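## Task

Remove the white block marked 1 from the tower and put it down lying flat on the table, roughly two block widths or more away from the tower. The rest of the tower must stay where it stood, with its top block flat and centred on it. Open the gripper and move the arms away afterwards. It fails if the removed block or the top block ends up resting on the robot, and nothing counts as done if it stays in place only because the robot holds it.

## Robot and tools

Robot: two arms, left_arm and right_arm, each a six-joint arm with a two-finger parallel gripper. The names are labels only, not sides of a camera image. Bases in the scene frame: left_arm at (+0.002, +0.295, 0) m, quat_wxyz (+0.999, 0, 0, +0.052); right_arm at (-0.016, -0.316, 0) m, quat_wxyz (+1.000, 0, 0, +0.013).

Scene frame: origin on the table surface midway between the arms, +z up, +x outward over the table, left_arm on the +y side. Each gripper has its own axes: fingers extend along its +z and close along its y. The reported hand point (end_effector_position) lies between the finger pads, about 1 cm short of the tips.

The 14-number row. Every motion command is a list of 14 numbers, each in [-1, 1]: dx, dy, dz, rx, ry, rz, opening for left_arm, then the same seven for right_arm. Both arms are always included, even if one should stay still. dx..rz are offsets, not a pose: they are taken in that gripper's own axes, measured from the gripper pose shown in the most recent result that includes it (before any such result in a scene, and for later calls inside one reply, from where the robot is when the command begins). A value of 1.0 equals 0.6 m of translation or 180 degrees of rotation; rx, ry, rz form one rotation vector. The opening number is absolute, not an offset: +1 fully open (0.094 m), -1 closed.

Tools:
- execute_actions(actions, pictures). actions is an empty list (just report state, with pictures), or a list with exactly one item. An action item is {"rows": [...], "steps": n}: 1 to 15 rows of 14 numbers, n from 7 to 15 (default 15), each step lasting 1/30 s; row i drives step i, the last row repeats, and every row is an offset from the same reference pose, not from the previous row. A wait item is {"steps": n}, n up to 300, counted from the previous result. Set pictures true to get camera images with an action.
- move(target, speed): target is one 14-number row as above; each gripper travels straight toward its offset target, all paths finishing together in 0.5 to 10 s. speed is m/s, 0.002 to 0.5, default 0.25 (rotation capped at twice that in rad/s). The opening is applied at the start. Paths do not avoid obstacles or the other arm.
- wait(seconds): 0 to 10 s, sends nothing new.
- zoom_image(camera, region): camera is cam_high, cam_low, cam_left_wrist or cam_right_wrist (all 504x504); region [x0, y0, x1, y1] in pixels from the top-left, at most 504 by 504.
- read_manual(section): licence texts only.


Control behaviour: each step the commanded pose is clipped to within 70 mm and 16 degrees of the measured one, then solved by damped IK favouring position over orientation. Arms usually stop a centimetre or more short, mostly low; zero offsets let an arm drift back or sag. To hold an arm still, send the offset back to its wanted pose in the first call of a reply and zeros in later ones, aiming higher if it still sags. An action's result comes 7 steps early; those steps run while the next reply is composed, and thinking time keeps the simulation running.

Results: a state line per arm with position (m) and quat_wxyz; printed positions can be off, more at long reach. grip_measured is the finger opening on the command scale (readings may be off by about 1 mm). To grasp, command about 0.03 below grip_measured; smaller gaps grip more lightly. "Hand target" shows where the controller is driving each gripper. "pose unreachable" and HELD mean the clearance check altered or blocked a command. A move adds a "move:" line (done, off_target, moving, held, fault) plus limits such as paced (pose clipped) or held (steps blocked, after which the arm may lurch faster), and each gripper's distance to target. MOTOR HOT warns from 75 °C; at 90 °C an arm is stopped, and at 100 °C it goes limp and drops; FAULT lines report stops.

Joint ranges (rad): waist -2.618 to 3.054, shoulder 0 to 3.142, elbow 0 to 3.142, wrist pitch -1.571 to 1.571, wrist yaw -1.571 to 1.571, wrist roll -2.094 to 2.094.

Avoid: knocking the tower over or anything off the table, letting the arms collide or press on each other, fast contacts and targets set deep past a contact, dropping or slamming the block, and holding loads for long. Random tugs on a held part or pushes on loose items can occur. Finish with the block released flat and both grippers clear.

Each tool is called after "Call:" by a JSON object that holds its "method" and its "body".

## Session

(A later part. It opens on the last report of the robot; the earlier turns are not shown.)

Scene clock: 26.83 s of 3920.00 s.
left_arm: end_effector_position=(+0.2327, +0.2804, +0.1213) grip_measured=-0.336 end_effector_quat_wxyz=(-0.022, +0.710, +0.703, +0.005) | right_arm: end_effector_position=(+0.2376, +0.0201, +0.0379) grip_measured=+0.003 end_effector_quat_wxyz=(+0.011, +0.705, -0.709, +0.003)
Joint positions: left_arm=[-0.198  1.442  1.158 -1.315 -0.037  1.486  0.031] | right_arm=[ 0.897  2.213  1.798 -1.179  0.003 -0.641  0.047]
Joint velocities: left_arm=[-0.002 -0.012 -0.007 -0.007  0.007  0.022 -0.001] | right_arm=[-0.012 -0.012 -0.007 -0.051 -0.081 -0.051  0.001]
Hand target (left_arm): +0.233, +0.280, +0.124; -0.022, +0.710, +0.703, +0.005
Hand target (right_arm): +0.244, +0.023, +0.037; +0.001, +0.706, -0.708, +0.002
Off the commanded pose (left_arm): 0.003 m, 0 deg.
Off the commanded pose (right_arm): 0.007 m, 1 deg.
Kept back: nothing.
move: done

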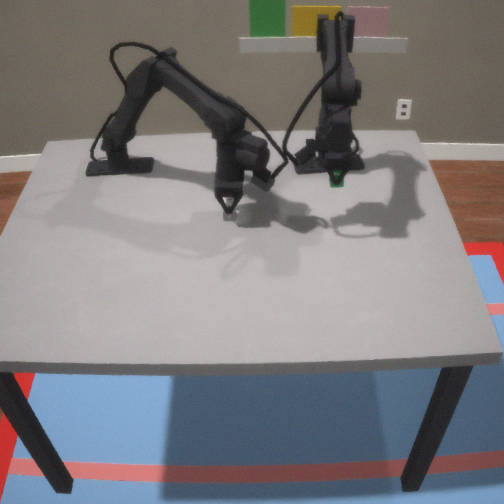

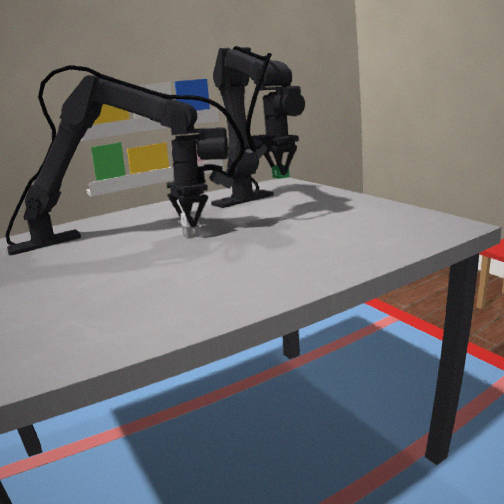

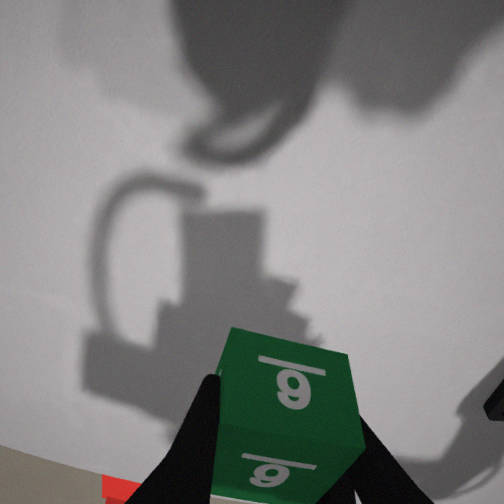

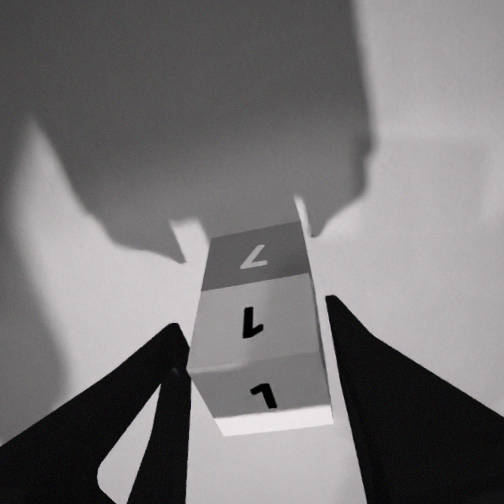

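Call:
{"method": "execute_actions", "body": {"actions": [{"rows": [[0,0,-0.005,0,0,0,-0.37,-0.004,-0.005,-0.010,0.004,-0.006,0,0.0]], "steps": 15}]}}

Call:
{"method": "execute_actions", "body": {"actions": [{"steps": 12}], "pictures": true}}

Call:
{"method": "zoom_image", "body": {"camera": "cam_low", "region": [150, 175, 225, 250]}}

Scene clock: 27.67 s of 3920.00 s.
left_arm: end_effector_position=(+0.2327, +0.2804, +0.1213) grip_measured=-0.336 end_effector_quat_wxyz=(-0.022, +0.710, +0.703, +0.005) | right_arm: end_effector_position=(+0.2377, +0.0201, +0.0379) grip_measured=+0.003 end_effector_quat_wxyz=(+0.011, +0.705, -0.709, +0.003)
Joint positions: left_arm=[-0.198  1.442  1.158 -1.315 -0.037  1.486  0.031] | right_arm=[ 0.897  2.213  1.798 -1.178  0.003 -0.641  0.047]
Joint velocities: left_arm=[-0.017 -0.012 -0.002  0.037  0.022 -0.066  0.   ] | right_arm=[ 0.012  0.002  0.002 -0.037 -0.007 -0.022 -0.   ]
Steps of this call (steps 1 to 17: nothing new was sent; steps 18 to 25: the first 8 steps of this action). Readings (end_effector_position):
18: left_arm (+0.2327, +0.2804, +0.1213) | right_arm (+0.2377, +0.0201, +0.0379)
19: left_arm (+0.2327, +0.2804, +0.1213) | right_arm (+0.2377, +0.0201, +0.0379)
21: left_arm (+0.2327, +0.2804, +0.1213) | right_arm (+0.2377, +0.0201, +0.0379)
25: the state above

Scene clock: 28.07 s of 3920.00 s.
left_arm: end_effector_position=(+0.2327, +0.2804, +0.1213) grip_measured=-0.336 end_effector_quat_wxyz=(-0.022, +0.710, +0.703, +0.005) | right_arm: end_effector_position=(+0.2377, +0.0201, +0.0379) grip_measured=+0.003 end_effector_quat_wxyz=(+0.011, +0.705, -0.709, +0.003)
Joint positions: left_arm=[-0.198  1.442  1.158 -1.315 -0.037  1.486  0.031] | right_arm=[ 0.897  2.213  1.798 -1.178  0.003 -0.641  0.047]
Joint velocities: left_arm=[ 0.007 -0.002 -0.007 -0.007 -0.066 -0.037 -0.   ] | right_arm=[-0.002  0.002 -0.017 -0.066  0.007 -0.037  0.   ]
Hand target (left_arm): +0.233, +0.280, +0.124; -0.022, +0.710, +0.703, +0.005
Hand target (right_arm): +0.241, +0.023, +0.044; -0.000, +0.705, -0.709, +0.001
Off the commanded pose (left_arm): 0.003 m, 0 deg.
Off the commanded pose (right_arm): 0.007 m, 1 deg.
Kept back: nothing.
Steps of this call (steps 1 to 7: the last 7 steps of your previous action; steps 8 to 12: nothing new was sent). Readings (end_effector_position):
1: left_arm (+0.2327, +0.2804, +0.1213) | right_arm (+0.2377, +0.0201, +0.0379)
2: left_arm (+0.2327, +0.2804, +0.1213) | right_arm (+0.2377, +0.0201, +0.0379)
4: left_arm (+0.2327, +0.2804, +0.1213) | right_arm (+0.2377, +0.0201, +0.0379)
8: left_arm (+0.2327, +0.2804, +0.1213) | right_arm (+0.2377, +0.0201, +0.0379)
12: the state above

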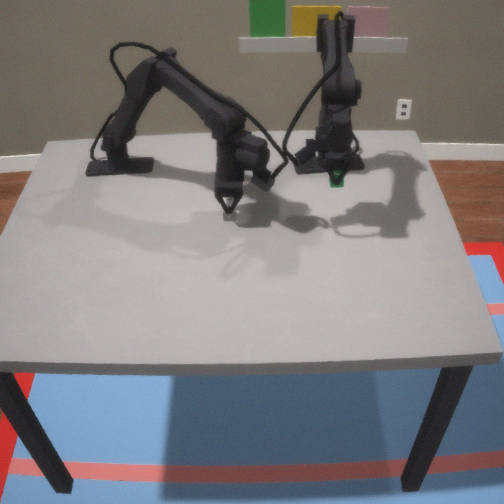

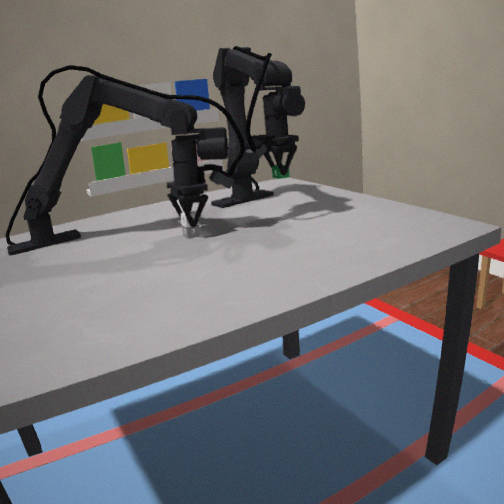

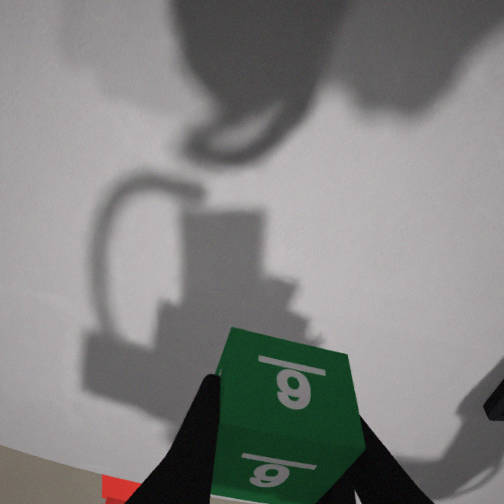

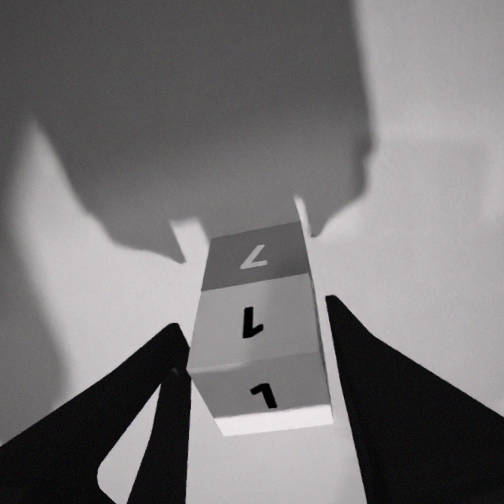

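Region (150, 175, 225, 250) of cam_low's 504x504 image, scaled by 6.720, with more detail than that image has.

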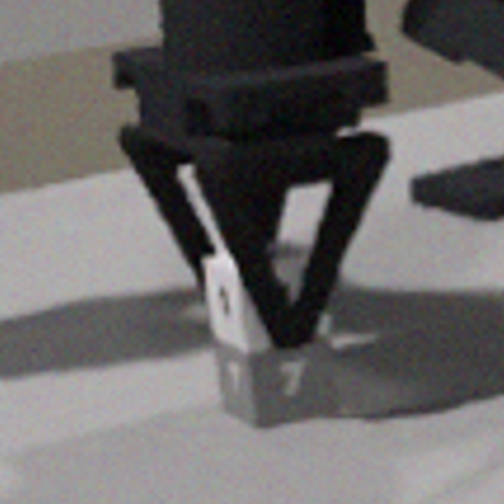

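Deadband. Use a larger upward offset.

Call:
{"method": "execute_actions", "body": {"actions": [{"rows": [[0,0,-0.005,0,0,0,-0.37,-0.004,-0.005,-0.020,0.004,-0.006,0,0.0]], "steps": 15}]}}

Call:
{"method": "execute_actions", "body": {"actions": [{"steps": 12}]}}

Scene clock: 28.53 s of 3920.00 s.
left_arm: end_effector_position=(+0.2327, +0.2804, +0.1213) grip_measured=-0.336 end_effector_quat_wxyz=(-0.022, +0.710, +0.703, +0.005) | right_arm: end_effector_position=(+0.2373, +0.0197, +0.0379) grip_measured=+0.003 end_effector_quat_wxyz=(+0.012, +0.705, -0.709, +0.003)
Joint positions: left_arm=[-0.198  1.442  1.158 -1.315 -0.037  1.486  0.031] | right_arm=[ 0.897  2.213  1.798 -1.18   0.003 -0.641  0.047]
Joint velocities: left_arm=[ 0.002 -0.012 -0.002 -0.007  0.022 -0.022 -0.   ] | right_arm=[-0.022  0.002 -0.017  0.037 -0.066 -0.066  0.001]
Steps of this call (steps 1 to 6: nothing new was sent; steps 7 to 14: the first 8 steps of this action). Readings (end_effector_position):
7: left_arm (+0.2327, +0.2804, +0.1213) | right_arm (+0.2376, +0.0201, +0.0379)
8: left_arm (+0.2327, +0.2804, +0.1213) | right_arm (+0.2376, +0.0200, +0.0379)
10: left_arm (+0.2327, +0.2804, +0.1213) | right_arm (+0.2375, +0.0198, +0.0379)
14: the state above

Scene clock: 28.93 s of 3920.00 s.
left_arm: end_effector_position=(+0.2327, +0.2804, +0.1213) grip_measured=-0.336 end_effector_quat_wxyz=(-0.022, +0.710, +0.703, +0.005) | right_arm: end_effector_position=(+0.2373, +0.0196, +0.0379) grip_measured=+0.003 end_effector_quat_wxyz=(+0.012, +0.705, -0.709, +0.003)
Joint positions: left_arm=[-0.198  1.442  1.158 -1.315 -0.037  1.486  0.031] | right_arm=[ 0.897  2.213  1.798 -1.181  0.003 -0.641  0.047]
Joint velocities: left_arm=[-0.007 -0.022 -0.017  0.007 -0.022 -0.022 -0.001] | right_arm=[ 0.002  0.007 -0.017 -0.11   0.022 -0.037 -0.   ]
Hand target (left_arm): +0.233, +0.280, +0.124; -0.022, +0.710, +0.703, +0.005
Hand target (right_arm): +0.241, +0.023, +0.050; -0.001, +0.705, -0.709, +0.001
Off the commanded pose (left_arm): 0.003 m, 0 deg.
Off the commanded pose (right_arm): 0.013 m, 1 deg.
Kept back: nothing.
Steps of this call (steps 1 to 7: the last 7 steps of your previous action; steps 8 to 12: nothing new was sent). Readings (end_effector_position):
1: left_arm (+0.2327, +0.2804, +0.1213) | right_arm (+0.2373, +0.0197, +0.0379)
2: left_arm (+0.2327, +0.2804, +0.1213) | right_arm (+0.2373, +0.0196, +0.0379)
4: left_arm (+0.2327, +0.2804, +0.1213) | right_arm (+0.2373, +0.0196, +0.0379)
8: left_arm (+0.2327, +0.2804, +0.1213) | right_arm (+0.2373, +0.0196, +0.0379)
12: the state above

Call:
{"method": "execute_actions", "body": {"actions": [{"rows": [[0,0,-0.005,0,0,0,-0.37,-0.004,-0.005,-0.026,0,0,0,0.0]], "steps": 15}]}}

Call:
{"method": "execute_actions", "body": {"actions": [{"steps": 12}]}}

Scene clock: 29.47 s of 3920.00 s.
left_arm: end_effector_position=(+0.2327, +0.2804, +0.1213) grip_measured=-0.336 end_effector_quat_wxyz=(-0.022, +0.710, +0.703, +0.005) | right_arm: end_effector_position=(+0.2403, +0.0236, +0.0491) grip_measured=+0.003 end_effector_quat_wxyz=(+0.008, +0.705, -0.709, +0.003)
Joint positions: left_arm=[-0.198  1.442  1.158 -1.315 -0.037  1.486  0.031] | right_arm=[ 0.897  2.218  1.852 -1.221  0.003 -0.641  0.047]
Joint velocities: left_arm=[ 0.017 -0.002 -0.012 -0.007  0.037 -0.007  0.001] | right_arm=[-0.007  0.012 -0.012 -0.081  0.007  0.007 -0.   ]
Steps of this call (steps 1 to 8: nothing new was sent; steps 9 to 16: the first 8 steps of this action). Readings (end_effector_position):
9: left_arm (+0.2327, +0.2804, +0.1213) | right_arm (+0.2372, +0.0195, +0.0392)
10: left_arm (+0.2327, +0.2804, +0.1213) | right_arm (+0.2375, +0.0199, +0.0410)
12: left_arm (+0.2327, +0.2804, +0.1213) | right_arm (+0.2392, +0.0222, +0.0455)
16: the state above

Scene clock: 29.87 s of 3920.00 s.
left_arm: end_effector_position=(+0.2327, +0.2804, +0.1213) grip_measured=-0.336 end_effector_quat_wxyz=(-0.022, +0.710, +0.703, +0.005) | right_arm: end_effector_position=(+0.2383, +0.0210, +0.0492) grip_measured=+0.003 end_effector_quat_wxyz=(+0.014, +0.705, -0.709, +0.004)
Joint positions: left_arm=[-0.198  1.442  1.158 -1.315 -0.037  1.486  0.031] | right_arm=[ 0.897  2.218  1.852 -1.234  0.003 -0.641  0.047]
Joint velocities: left_arm=[-0.007  0.012 -0.012  0.022 -0.081 -0.007 -0.   ] | right_arm=[-0.017  0.007  0.007  0.007 -0.095 -0.022  0.   ]
Hand target (left_arm): +0.233, +0.280, +0.124; -0.022, +0.710, +0.703, +0.005
Hand target (right_arm): +0.240, +0.023, +0.053; +0.012, +0.705, -0.709, +0.003
Off the commanded pose (left_arm): 0.003 m, 0 deg.
Off the commanded pose (right_arm): 0.005 m, 0 deg.
Kept back: nothing.
Steps of this call (steps 1 to 7: the last 7 steps of your previous action; steps 8 to 12: nothing new was sent). Readings (end_effector_position):
1: left_arm (+0.2327, +0.2804, +0.1213) | right_arm (+0.2399, +0.0231, +0.0491)
2: left_arm (+0.2327, +0.2804, +0.1213) | right_arm (+0.2396, +0.0227, +0.0491)
4: left_arm (+0.2327, +0.2804, +0.1213) | right_arm (+0.2390, +0.0219, +0.0492)
8: left_arm (+0.2327, +0.2804, +0.1213) | right_arm (+0.2385, +0.0212, +0.0492)
12: the state above

Call:
{"method": "execute_actions", "body": {"actions": [{"rows": [[0,0,-0.005,0,0,0,-0.37,0,0,-0.005,0,0,0,-0.15],[0,0,-0.005,0,0,0,-0.37,0,0,-0.005,0,0,0,-0.22],[0,0,-0.005,0,0,0,-0.37,0,0,-0.005,0,0,0,-0.26],[0,0,-0.005,0,0,0,-0.37,0,0,-0.005,0,0,0,-0.29],[0,0,-0.005,0,0,0,-0.37,0,0,-0.005,0,0,0,-0.32],[0,0,-0.005,0,0,0,-0.37,0,0,-0.005,0,0,0,-0.35],[0,0,-0.005,0,0,0,-0.37,0,0,-0.005,0,0,0,-0.38]], "steps": 15}]}}

Call:
{"method": "execute_actions", "body": {"actions": [{"steps": 8}], "pictures": true}}

Call:
{"method": "zoom_image", "body": {"camera": "cam_low", "region": [150, 175, 225, 250]}}

Scene clock: 30.67 s of 3920.00 s.
left_arm: end_effector_position=(+0.2327, +0.2804, +0.1213) grip_measured=-0.336 end_effector_quat_wxyz=(-0.022, +0.710, +0.703, +0.005) | right_arm: end_effector_position=(+0.2382, +0.0208, +0.0492) grip_measured=-0.323 end_effector_quat_wxyz=(+0.015, +0.705, -0.709, +0.004)
Joint positions: left_arm=[-0.198  1.442  1.158 -1.315 -0.037  1.486  0.031] | right_arm=[ 0.897  2.218  1.852 -1.235  0.003 -0.641  0.032]
Joint velocities: left_arm=[-0.012 -0.017  0.012  0.007 -0.051  0.037  0.   ] | right_arm=[-0.017  0.002  0.007 -0.022 -0.037  0.037 -0.001]
Steps of this call (steps 1 to 16: nothing new was sent; steps 17 to 24: the first 8 steps of this action). Readings (end_effector_position):
17: left_arm (+0.2327, +0.2804, +0.1213) | right_arm (+0.2382, +0.0208, +0.0492)
18: left_arm (+0.2327, +0.2804, +0.1213) | right_arm (+0.2382, +0.0208, +0.0492)
20: left_arm (+0.2327, +0.2804, +0.1213) | right_arm (+0.2382, +0.0208, +0.0492)
24: the state above

Scene clock: 30.93 s of 3920.00 s.
left_arm: end_effector_position=(+0.2327, +0.2804, +0.1213) grip_measured=-0.336 end_effector_quat_wxyz=(-0.022, +0.710, +0.703, +0.005) | right_arm: end_effector_position=(+0.2382, +0.0208, +0.0492) grip_measured=-0.323 end_effector_quat_wxyz=(+0.015, +0.705, -0.709, +0.004)
Joint positions: left_arm=[-0.198  1.442  1.158 -1.315 -0.037  1.486  0.031] | right_arm=[ 0.897  2.218  1.852 -1.235  0.003 -0.641  0.032]
Joint velocities: left_arm=[ 0.007  0.007 -0.007 -0.007 -0.051  0.037 -0.001] | right_arm=[-0.002  0.012  0.002 -0.051  0.037 -0.11  -0.001]
Hand target (left_arm): +0.233, +0.280, +0.124; -0.022, +0.710, +0.703, +0.005
Hand target (right_arm): +0.238, +0.021, +0.052; +0.014, +0.705, -0.709, +0.004
Off the commanded pose (left_arm): 0.003 m, 0 deg.
Off the commanded pose (right_arm): 0.003 m, 0 deg.
Kept back: nothing.
Steps of this call (steps 1 to 7: the last 7 steps of your previous action; step 8: nothing new was sent). Readings (end_effector_position):
1: left_arm (+0.2327, +0.2804, +0.1213) | right_arm (+0.2382, +0.0208, +0.0492)
2: left_arm (+0.2327, +0.2804, +0.1213) | right_arm (+0.2382, +0.0208, +0.0492)
4: left_arm (+0.2327, +0.2804, +0.1213) | right_arm (+0.2382, +0.0208, +0.0492)
8: the state above

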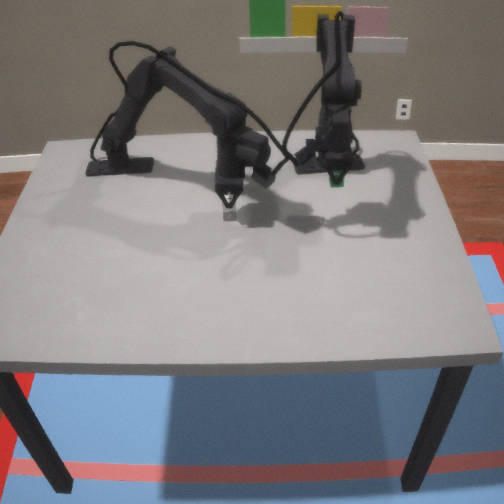

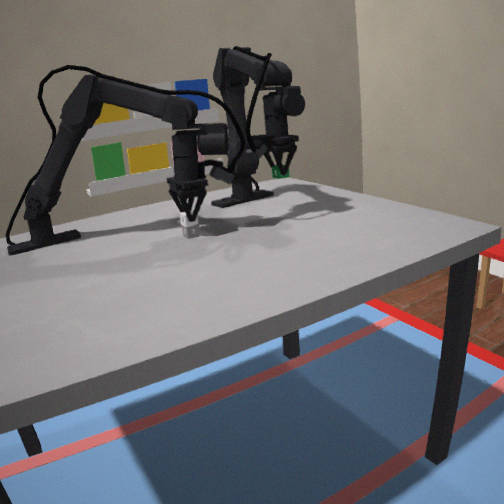

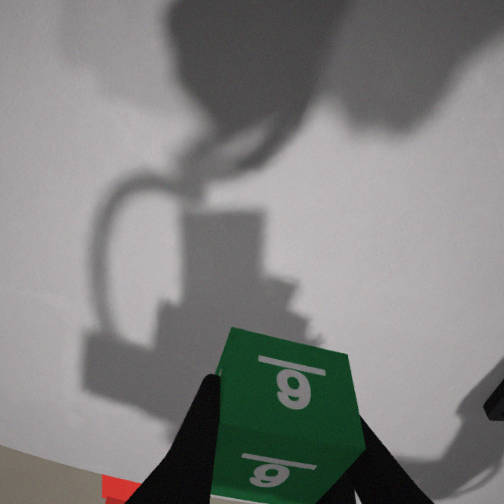

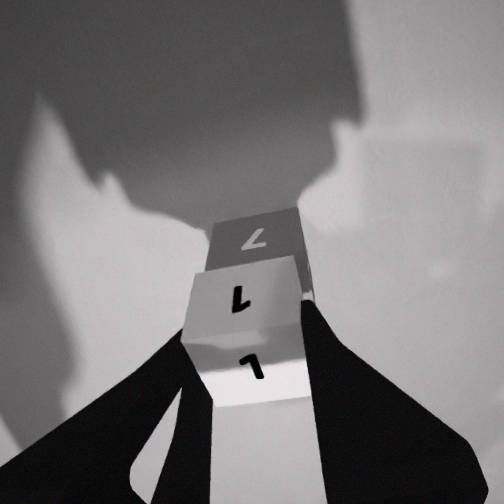

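Region (150, 175, 225, 250) of cam_low's 504x504 image, scaled by 6.720, with more detail than that image has.

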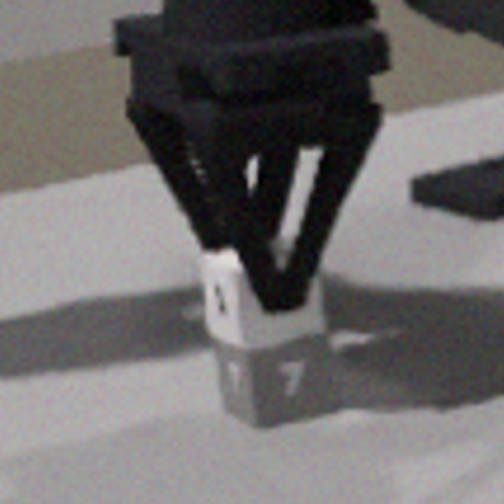

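Call:
{"method": "execute_actions", "body": {"actions": [{"rows": [[0,0,-0.005,0,0,0,-0.37,0,0,-0.012,0,0,0,-0.36],[0,0,-0.005,0,0,0,-0.37,0,0,-0.02,0,0,0,-0.36],[0,0,-0.005,0,0,0,-0.37,0,0,-0.028,0,0,0,-0.36],[0,0,-0.005,0,0,0,-0.37,0,0,-0.036,0,0,0,-0.36],[0,0,-0.005,0,0,0,-0.37,0,0,-0.044,0,0,0,-0.36],[0,0,-0.005,0,0,0,-0.37,0,0,-0.052,0,0,0,-0.36],[0,0,-0.005,0,0,0,-0.37,0,0,-0.058,0,0,0,-0.36],[0,0,-0.005,0,0,0,-0.37,0,0,-0.064,0,0,0,-0.36]], "steps": 15}]}}

Call:
{"method": "execute_actions", "body": {"actions": [{"steps": 10}]}}

Scene clock: 31.70 s of 3920.00 s.
left_arm: end_effector_position=(+0.2327, +0.2804, +0.1213) grip_measured=-0.336 end_effector_quat_wxyz=(-0.022, +0.710, +0.703, +0.005) | right_arm: end_effector_position=(+0.2406, +0.0240, +0.0701) grip_measured=-0.323 end_effector_quat_wxyz=(+0.010, +0.705, -0.709, +0.003)
Joint positions: left_arm=[-0.198  1.442  1.158 -1.315 -0.037  1.486  0.031] | right_arm=[ 0.897  2.218  1.935 -1.309  0.003 -0.641  0.032]
Joint velocities: left_arm=[-0.012 -0.002 -0.017 -0.007 -0.066 -0.037 -0.   ] | right_arm=[-0.012 -0.007  0.53  -0.315  0.037  0.007 -0.   ]
Steps of this call (steps 1 to 15: nothing new was sent; steps 16 to 23: the first 8 steps of this action). Readings (end_effector_position):
16: left_arm (+0.2327, +0.2804, +0.1213) | right_arm (+0.2380, +0.0206, +0.0492)
17: left_arm (+0.2327, +0.2804, +0.1213) | right_arm (+0.2377, +0.0201, +0.0498)
19: left_arm (+0.2327, +0.2804, +0.1213) | right_arm (+0.2373, +0.0197, +0.0537)
23: the state above

Scene clock: 32.03 s of 3920.00 s.
left_arm: end_effector_position=(+0.2327, +0.2804, +0.1213) grip_measured=-0.336 end_effector_quat_wxyz=(-0.022, +0.710, +0.703, +0.005) | right_arm: end_effector_position=(+0.2391, +0.0220, +0.0811) grip_measured=-0.323 end_effector_quat_wxyz=(+0.016, +0.705, -0.709, +0.004)
Joint positions: left_arm=[-0.198  1.442  1.158 -1.315 -0.037  1.486  0.031] | right_arm=[ 0.897  2.218  1.979 -1.364  0.003 -0.641  0.032]
Joint velocities: left_arm=[-0.002  0.002 -0.002 -0.037 -0.037  0.007  0.001] | right_arm=[ 0.002 -0.002  0.002 -0.095 -0.007 -0.007 -0.001]
Hand target (left_arm): +0.233, +0.280, +0.124; -0.022, +0.710, +0.703, +0.005
Hand target (right_arm): +0.239, +0.023, +0.088; +0.014, +0.705, -0.709, +0.004
Off the commanded pose (left_arm): 0.003 m, 0 deg.
Off the commanded pose (right_arm): 0.007 m, 0 deg.
Kept back: nothing.
Steps of this call (steps 1 to 7: the last 7 steps of your previous action; steps 8 to 10: nothing new was sent). Readings (end_effector_position):
1: left_arm (+0.2327, +0.2804, +0.1213) | right_arm (+0.2415, +0.0252, +0.0741)
2: left_arm (+0.2327, +0.2804, +0.1213) | right_arm (+0.2423, +0.0262, +0.0772)
4: left_arm (+0.2327, +0.2804, +0.1213) | right_arm (+0.2425, +0.0265, +0.0805)
8: left_arm (+0.2327, +0.2804, +0.1213) | right_arm (+0.2399, +0.0231, +0.0810)
10: the state above

Call:
{"method": "move", "body": {"target": [-0.443,-0.004,0.069,-0.0076,-0.0121,0,-0.37, 0.4515,0.003,0.081,0,0,0,-0.36], "speed": 0.3}}

Call:
{"method": "zoom_image", "body": {"camera": "cam_low", "region": [150, 175, 225, 250]}}

Call:
{"method": "zoom_image", "body": {"camera": "cam_high", "region": [195, 165, 265, 235]}}

Call:
{"method": "zoom_image", "body": {"camera": "cam_low", "region": [40, 190, 120, 270]}}

Scene clock: 34.70 s of 3920.00 s.
left_arm: end_effector_position=(+0.2217, +0.0250, +0.0663) grip_measured=-0.336 end_effector_quat_wxyz=(-0.011, +0.714, +0.700, +0.010) | right_arm: end_effector_position=(+0.2352, -0.2543, +0.0408) grip_measured=-0.323 end_effector_quat_wxyz=(+0.032, +0.701, -0.712, +0.004)
Joint positions: left_arm=[-1.003  1.908  1.456 -1.143 -0.017  0.692  0.031] | right_arm=[ 0.237  1.634  1.015 -1.003  0.038 -1.292  0.032]
Joint velocities: left_arm=[-0.002 -0.012  0.002  0.022  0.022 -0.066  0.001] | right_arm=[ 0.002  0.012 -0.002  0.11  -0.051 -0.051 -0.   ]
Hand target (left_arm): +0.227, +0.020, +0.074; +0.001, +0.711, +0.704, +0.007
Hand target (right_arm): +0.238, -0.252, +0.046; +0.012, +0.705, -0.709, +0.007
Off the commanded pose (left_arm): 0.010 m, 2 deg.
Off the commanded pose (right_arm): 0.004 m, 2 deg.
Kept back: nothing.
move: done

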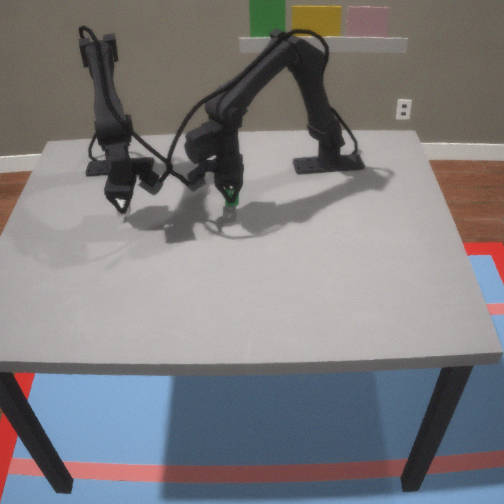

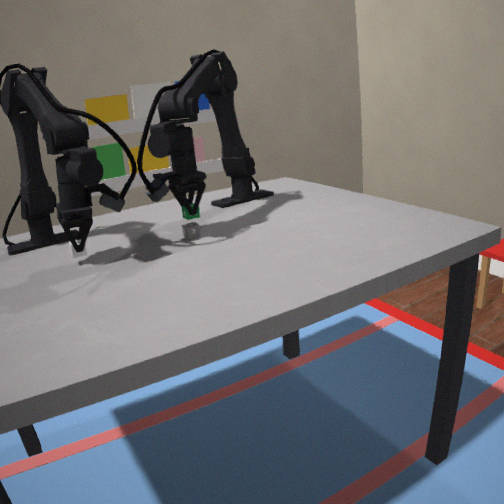

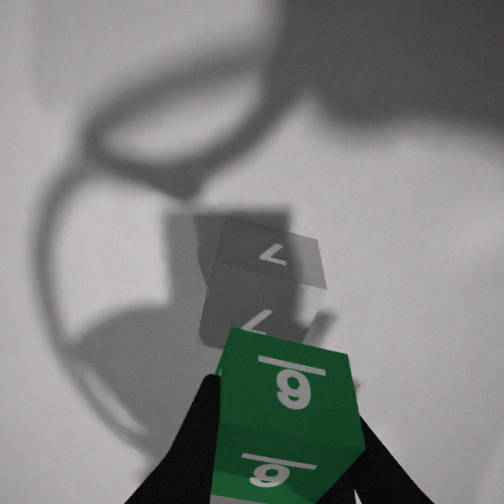

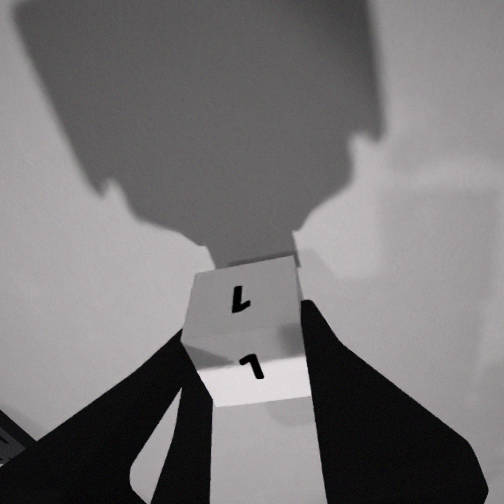

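Region (150, 175, 225, 250) of cam_low's 504x504 image, scaled by 6.720, with more detail than that image has.

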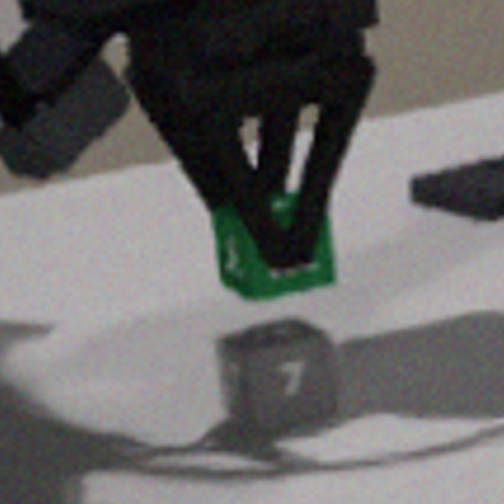

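Region (195, 165, 265, 235) of cam_high's 504x504 image, scaled by 7.200, with more detail than that image has.

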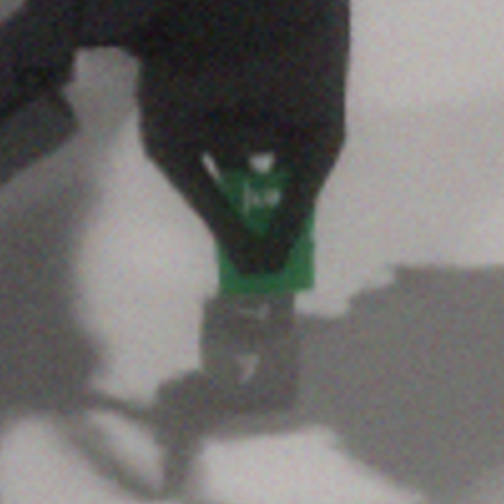

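Region (40, 190, 120, 270) of cam_low's 504x504 image, scaled by 6.300, with more detail than that image has.

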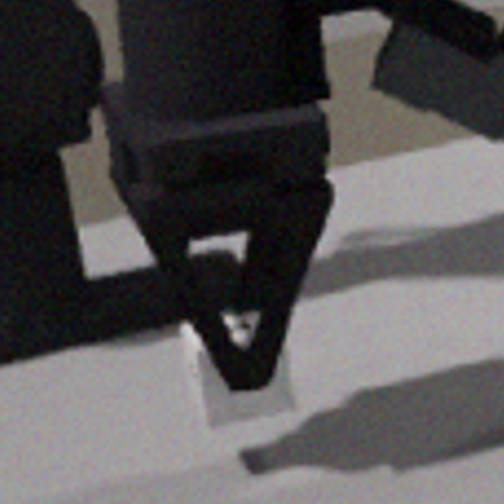

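Call:
{"method": "move", "body": {"target": [-0.0153,0.0125,0.0167,-0.0005,-0.0095,-0.0026,-0.37, 0,0,0.025,0.0099,-0.0118,0,-0.36], "speed": 0.05}}

Call:
{"method": "zoom_image", "body": {"camera": "cam_low", "region": [150, 175, 225, 250]}}

Call:
{"method": "zoom_image", "body": {"camera": "cam_high", "region": [195, 165, 265, 235]}}

Call:
{"method": "zoom_image", "body": {"camera": "cam_low", "region": [40, 200, 120, 280]}}

Scene clock: 36.73 s of 3920.00 s.
left_arm: end_effector_position=(+0.2265, +0.0180, +0.0566) grip_measured=-0.336 end_effector_quat_wxyz=(-0.006, +0.714, +0.700, +0.007) | right_arm: end_effector_position=(+0.2319, -0.2574, +0.0238) grip_measured=-0.323 end_effector_quat_wxyz=(+0.024, +0.701, -0.713, +0.004)
Joint positions: left_arm=[-1.003  1.937  1.456 -1.103 -0.014  0.691  0.031] | right_arm=[ 0.224  1.634  0.942 -0.916  0.031 -1.304  0.032]
Joint velocities: left_arm=[ 0.002 -0.007 -0.007 -0.081  0.037 -0.037  0.001] | right_arm=[-0.002 -0.002 -0.002 -0.037 -0.007 -0.051  0.   ]
Hand target (left_arm): +0.229, +0.016, +0.056; -0.000, +0.711, +0.703, -0.001
Hand target (right_arm): +0.234, -0.255, +0.026; +0.008, +0.702, -0.712, +0.002
Off the commanded pose (left_arm): 0.003 m, 1 deg.
Off the commanded pose (right_arm): 0.004 m, 2 deg.
Kept back: nothing.
move: done

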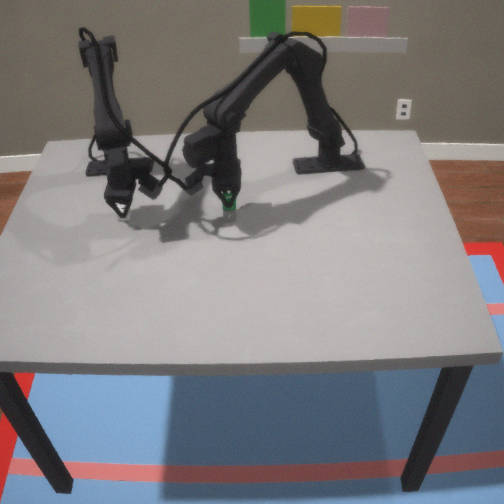

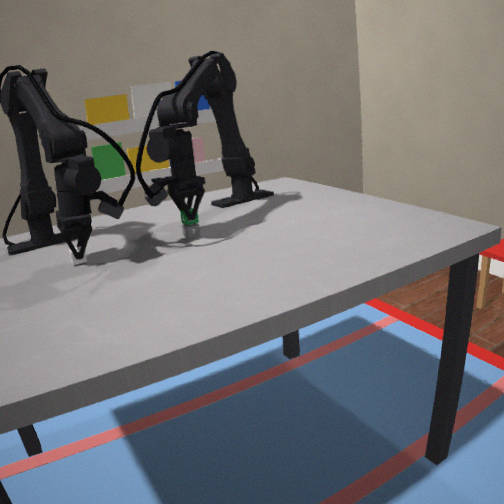

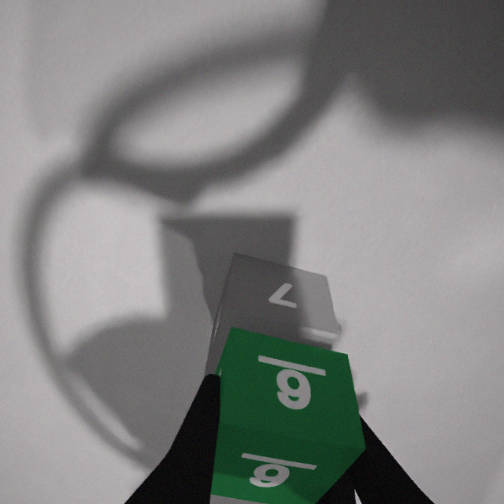

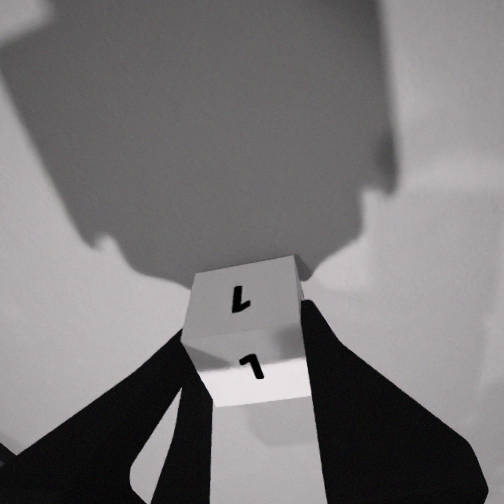

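Region (150, 175, 225, 250) of cam_low's 504x504 image, scaled by 6.720, with more detail than that image has.

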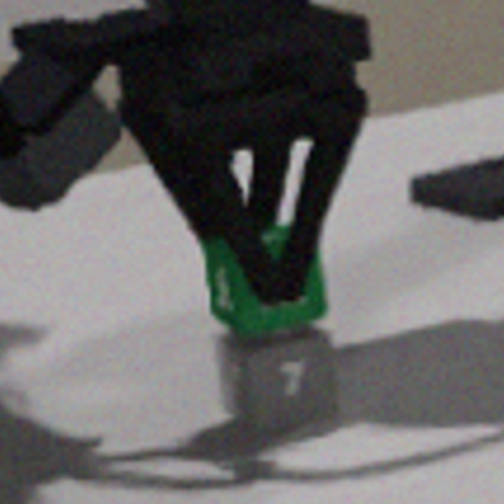

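Region (195, 165, 265, 235) of cam_high's 504x504 image, scaled by 7.200, with more detail than that image has.

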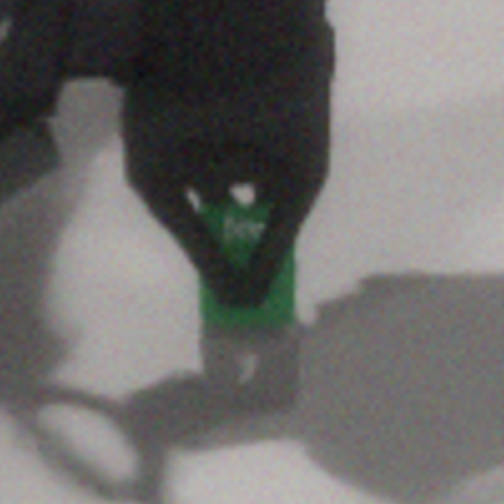

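Region (40, 200, 120, 280) of cam_low's 504x504 image, scaled by 6.300, with more detail than that image has.

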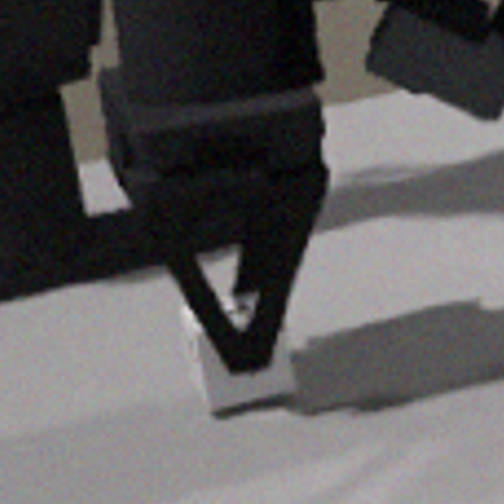

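Call:
{"method": "move", "body": {"target": [-0.002,0.0115,0.008,-0.0005,-0.006,-0.005,-0.37, -0.003,-0.003,0.003,0.008,-0.010,0,-0.36], "speed": 0.03}}

Call:
{"method": "zoom_image", "body": {"camera": "cam_left_wrist", "region": [170, 230, 410, 470]}}

Call:
{"method": "zoom_image", "body": {"camera": "cam_low", "region": [150, 175, 225, 250]}}

Call:
{"method": "zoom_image", "body": {"camera": "cam_low", "region": [40, 200, 120, 280]}}

Scene clock: 38.13 s of 3920.00 s.
left_arm: end_effector_position=(+0.2320, +0.0171, +0.0566) grip_measured=-0.336 end_effector_quat_wxyz=(+0.003, +0.710, +0.704, +0.007) | right_arm: end_effector_position=(+0.2303, -0.2577, +0.0201) grip_measured=-0.323 end_effector_quat_wxyz=(+0.022, +0.701, -0.713, +0.003)
Joint positions: left_arm=[-0.992  1.937  1.456 -1.086 -0.014  0.691  0.031] | right_arm=[ 0.221  1.634  0.926 -0.899  0.027 -1.306  0.032]
Joint velocities: left_arm=[ 0.007 -0.002  0.007  0.007 -0.022 -0.022 -0.   ] | right_arm=[-0.012 -0.002  0.007 -0.007 -0.037 -0.007  0.   ]
Hand target (left_arm): +0.233, +0.017, +0.052; +0.001, +0.708, +0.706, +0.001
Hand target (right_arm): +0.234, -0.256, +0.022; +0.004, +0.702, -0.713, +0.003
Off the commanded pose (left_arm): 0.005 m, 1 deg.
Off the commanded pose (right_arm): 0.004 m, 2 deg.
Kept back: nothing.
move: done

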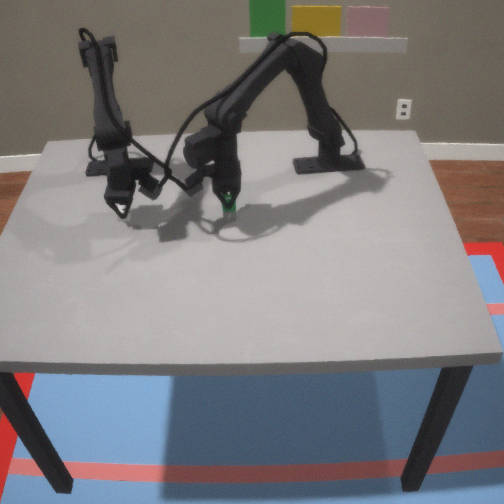

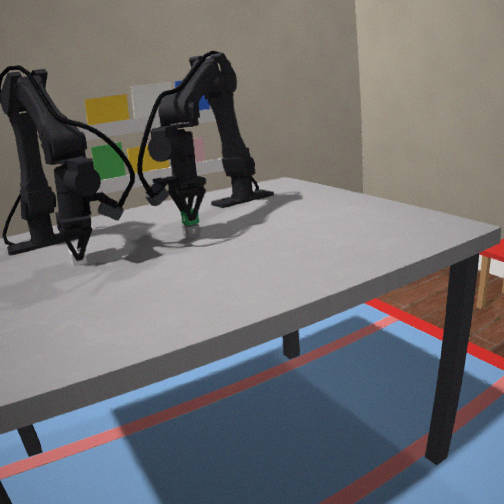

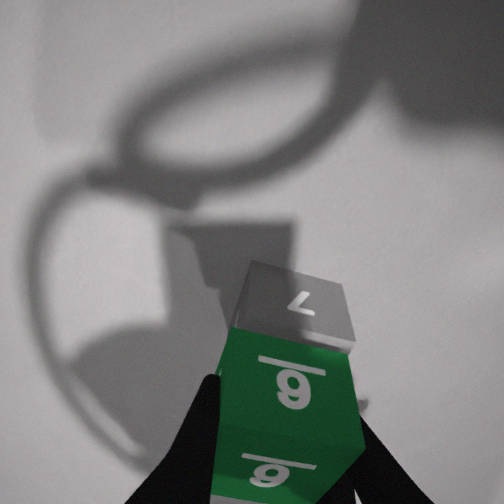

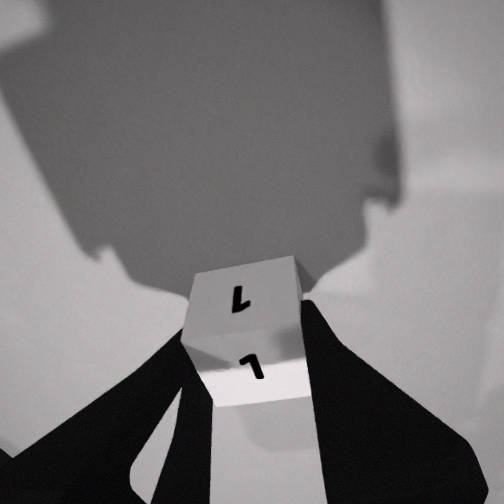

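Region (170, 230, 410, 470) of cam_left_wrist's 504x504 image, scaled by 2.100, with more detail than that image has.

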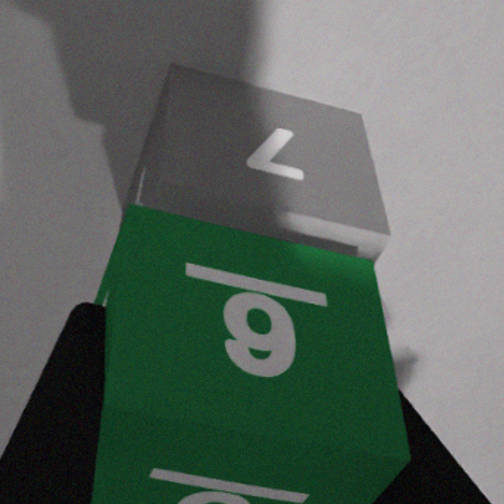

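Region (150, 175, 225, 250) of cam_low's 504x504 image, scaled by 6.720, with more detail than that image has.

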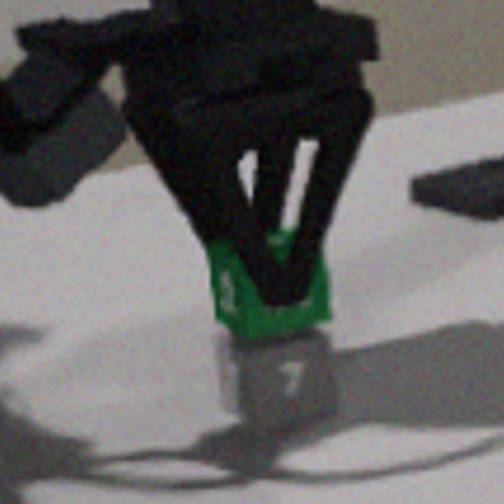

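Region (40, 200, 120, 280) of cam_low's 504x504 image, scaled by 6.300, with more detail than that image has.

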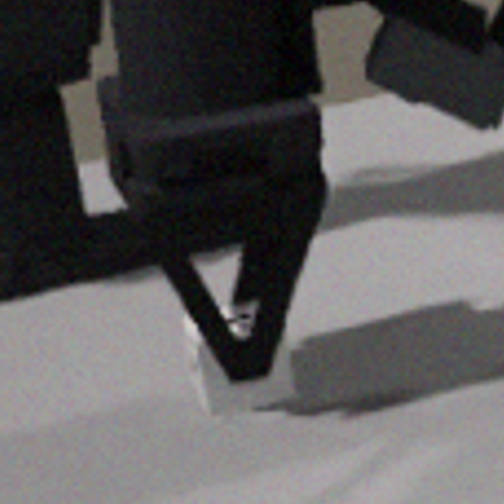

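Call:
{"method": "move", "body": {"target": [0,-0.004,0.016,0,0,0,-0.37, 0,0,-0.003,0,0,0,0.1], "speed": 0.02}}

Call:
{"method": "zoom_image", "body": {"camera": "cam_left_wrist", "region": [170, 230, 410, 470]}}

Call:
{"method": "zoom_image", "body": {"camera": "cam_low", "region": [150, 175, 225, 250]}}

Call:
{"method": "zoom_image", "body": {"camera": "cam_high", "region": [195, 165, 265, 235]}}

Scene clock: 39.63 s of 3920.00 s.
left_arm: end_effector_position=(+0.2304, +0.0190, +0.0510) grip_measured=-0.336 end_effector_quat_wxyz=(+0.001, +0.710, +0.704, +0.007) | right_arm: end_effector_position=(+0.2302, -0.2577, +0.0201) grip_measured=+0.097 end_effector_quat_wxyz=(+0.023, +0.701, -0.713, +0.002)
Joint positions: left_arm=[-0.992  1.937  1.434 -1.067 -0.014  0.691  0.031] | right_arm=[ 0.221  1.634  0.926 -0.899  0.027 -1.306  0.052]
Joint velocities: left_arm=[-0.007 -0.002  0.012 -0.007  0.007 -0.007 -0.001] | right_arm=[-0.002  0.012  0.002 -0.095 -0.037 -0.051  0.001]
Hand target (left_arm): +0.230, +0.017, +0.047; +0.003, +0.710, +0.704, +0.007
Hand target (right_arm): +0.230, -0.258, +0.022; +0.023, +0.701, -0.713, +0.002
Off the commanded pose (left_arm): 0.004 m, 0 deg.
Off the commanded pose (right_arm): 0.002 m, 0 deg.
Kept back: nothing.
move: done

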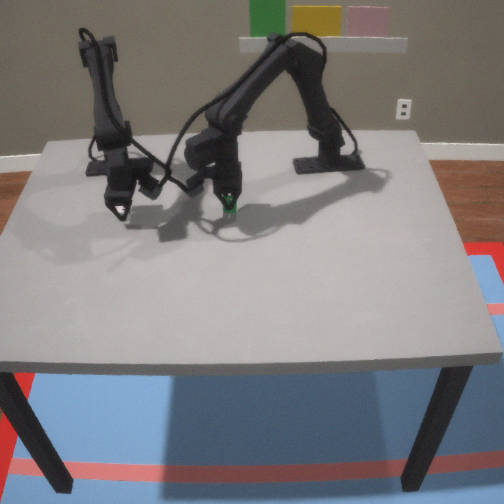

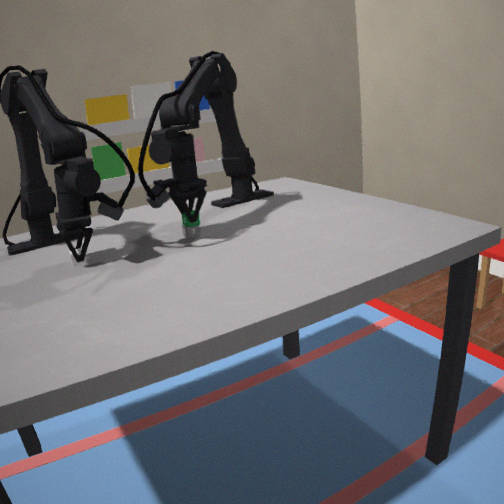

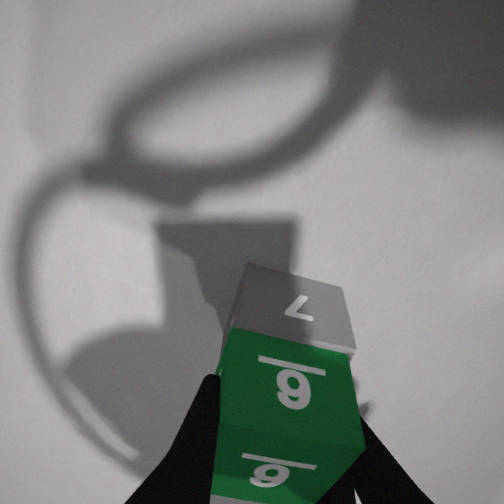

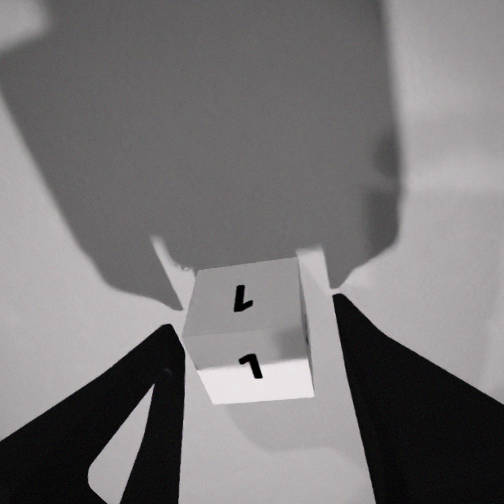

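Region (170, 230, 410, 470) of cam_left_wrist's 504x504 image, scaled by 2.100, with more detail than that image has.

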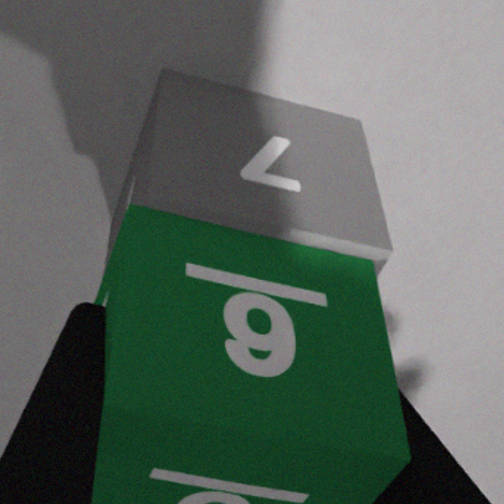

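Region (150, 175, 225, 250) of cam_low's 504x504 image, scaled by 6.720, with more detail than that image has.

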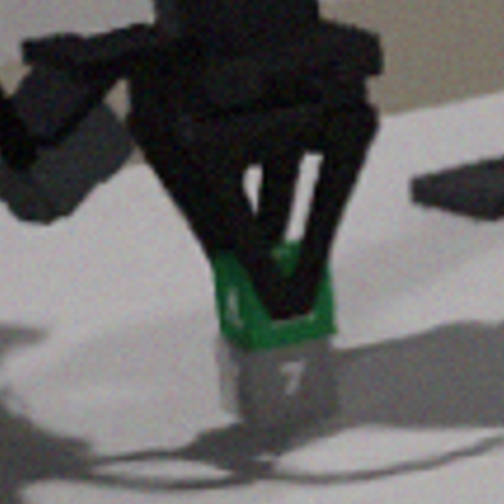

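Region (195, 165, 265, 235) of cam_high's 504x504 image, scaled by 7.200, with more detail than that image has.

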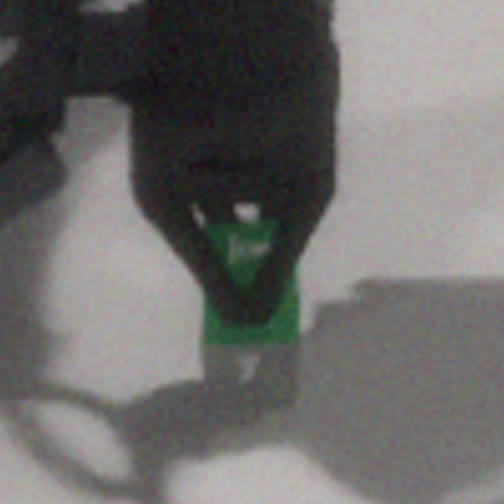

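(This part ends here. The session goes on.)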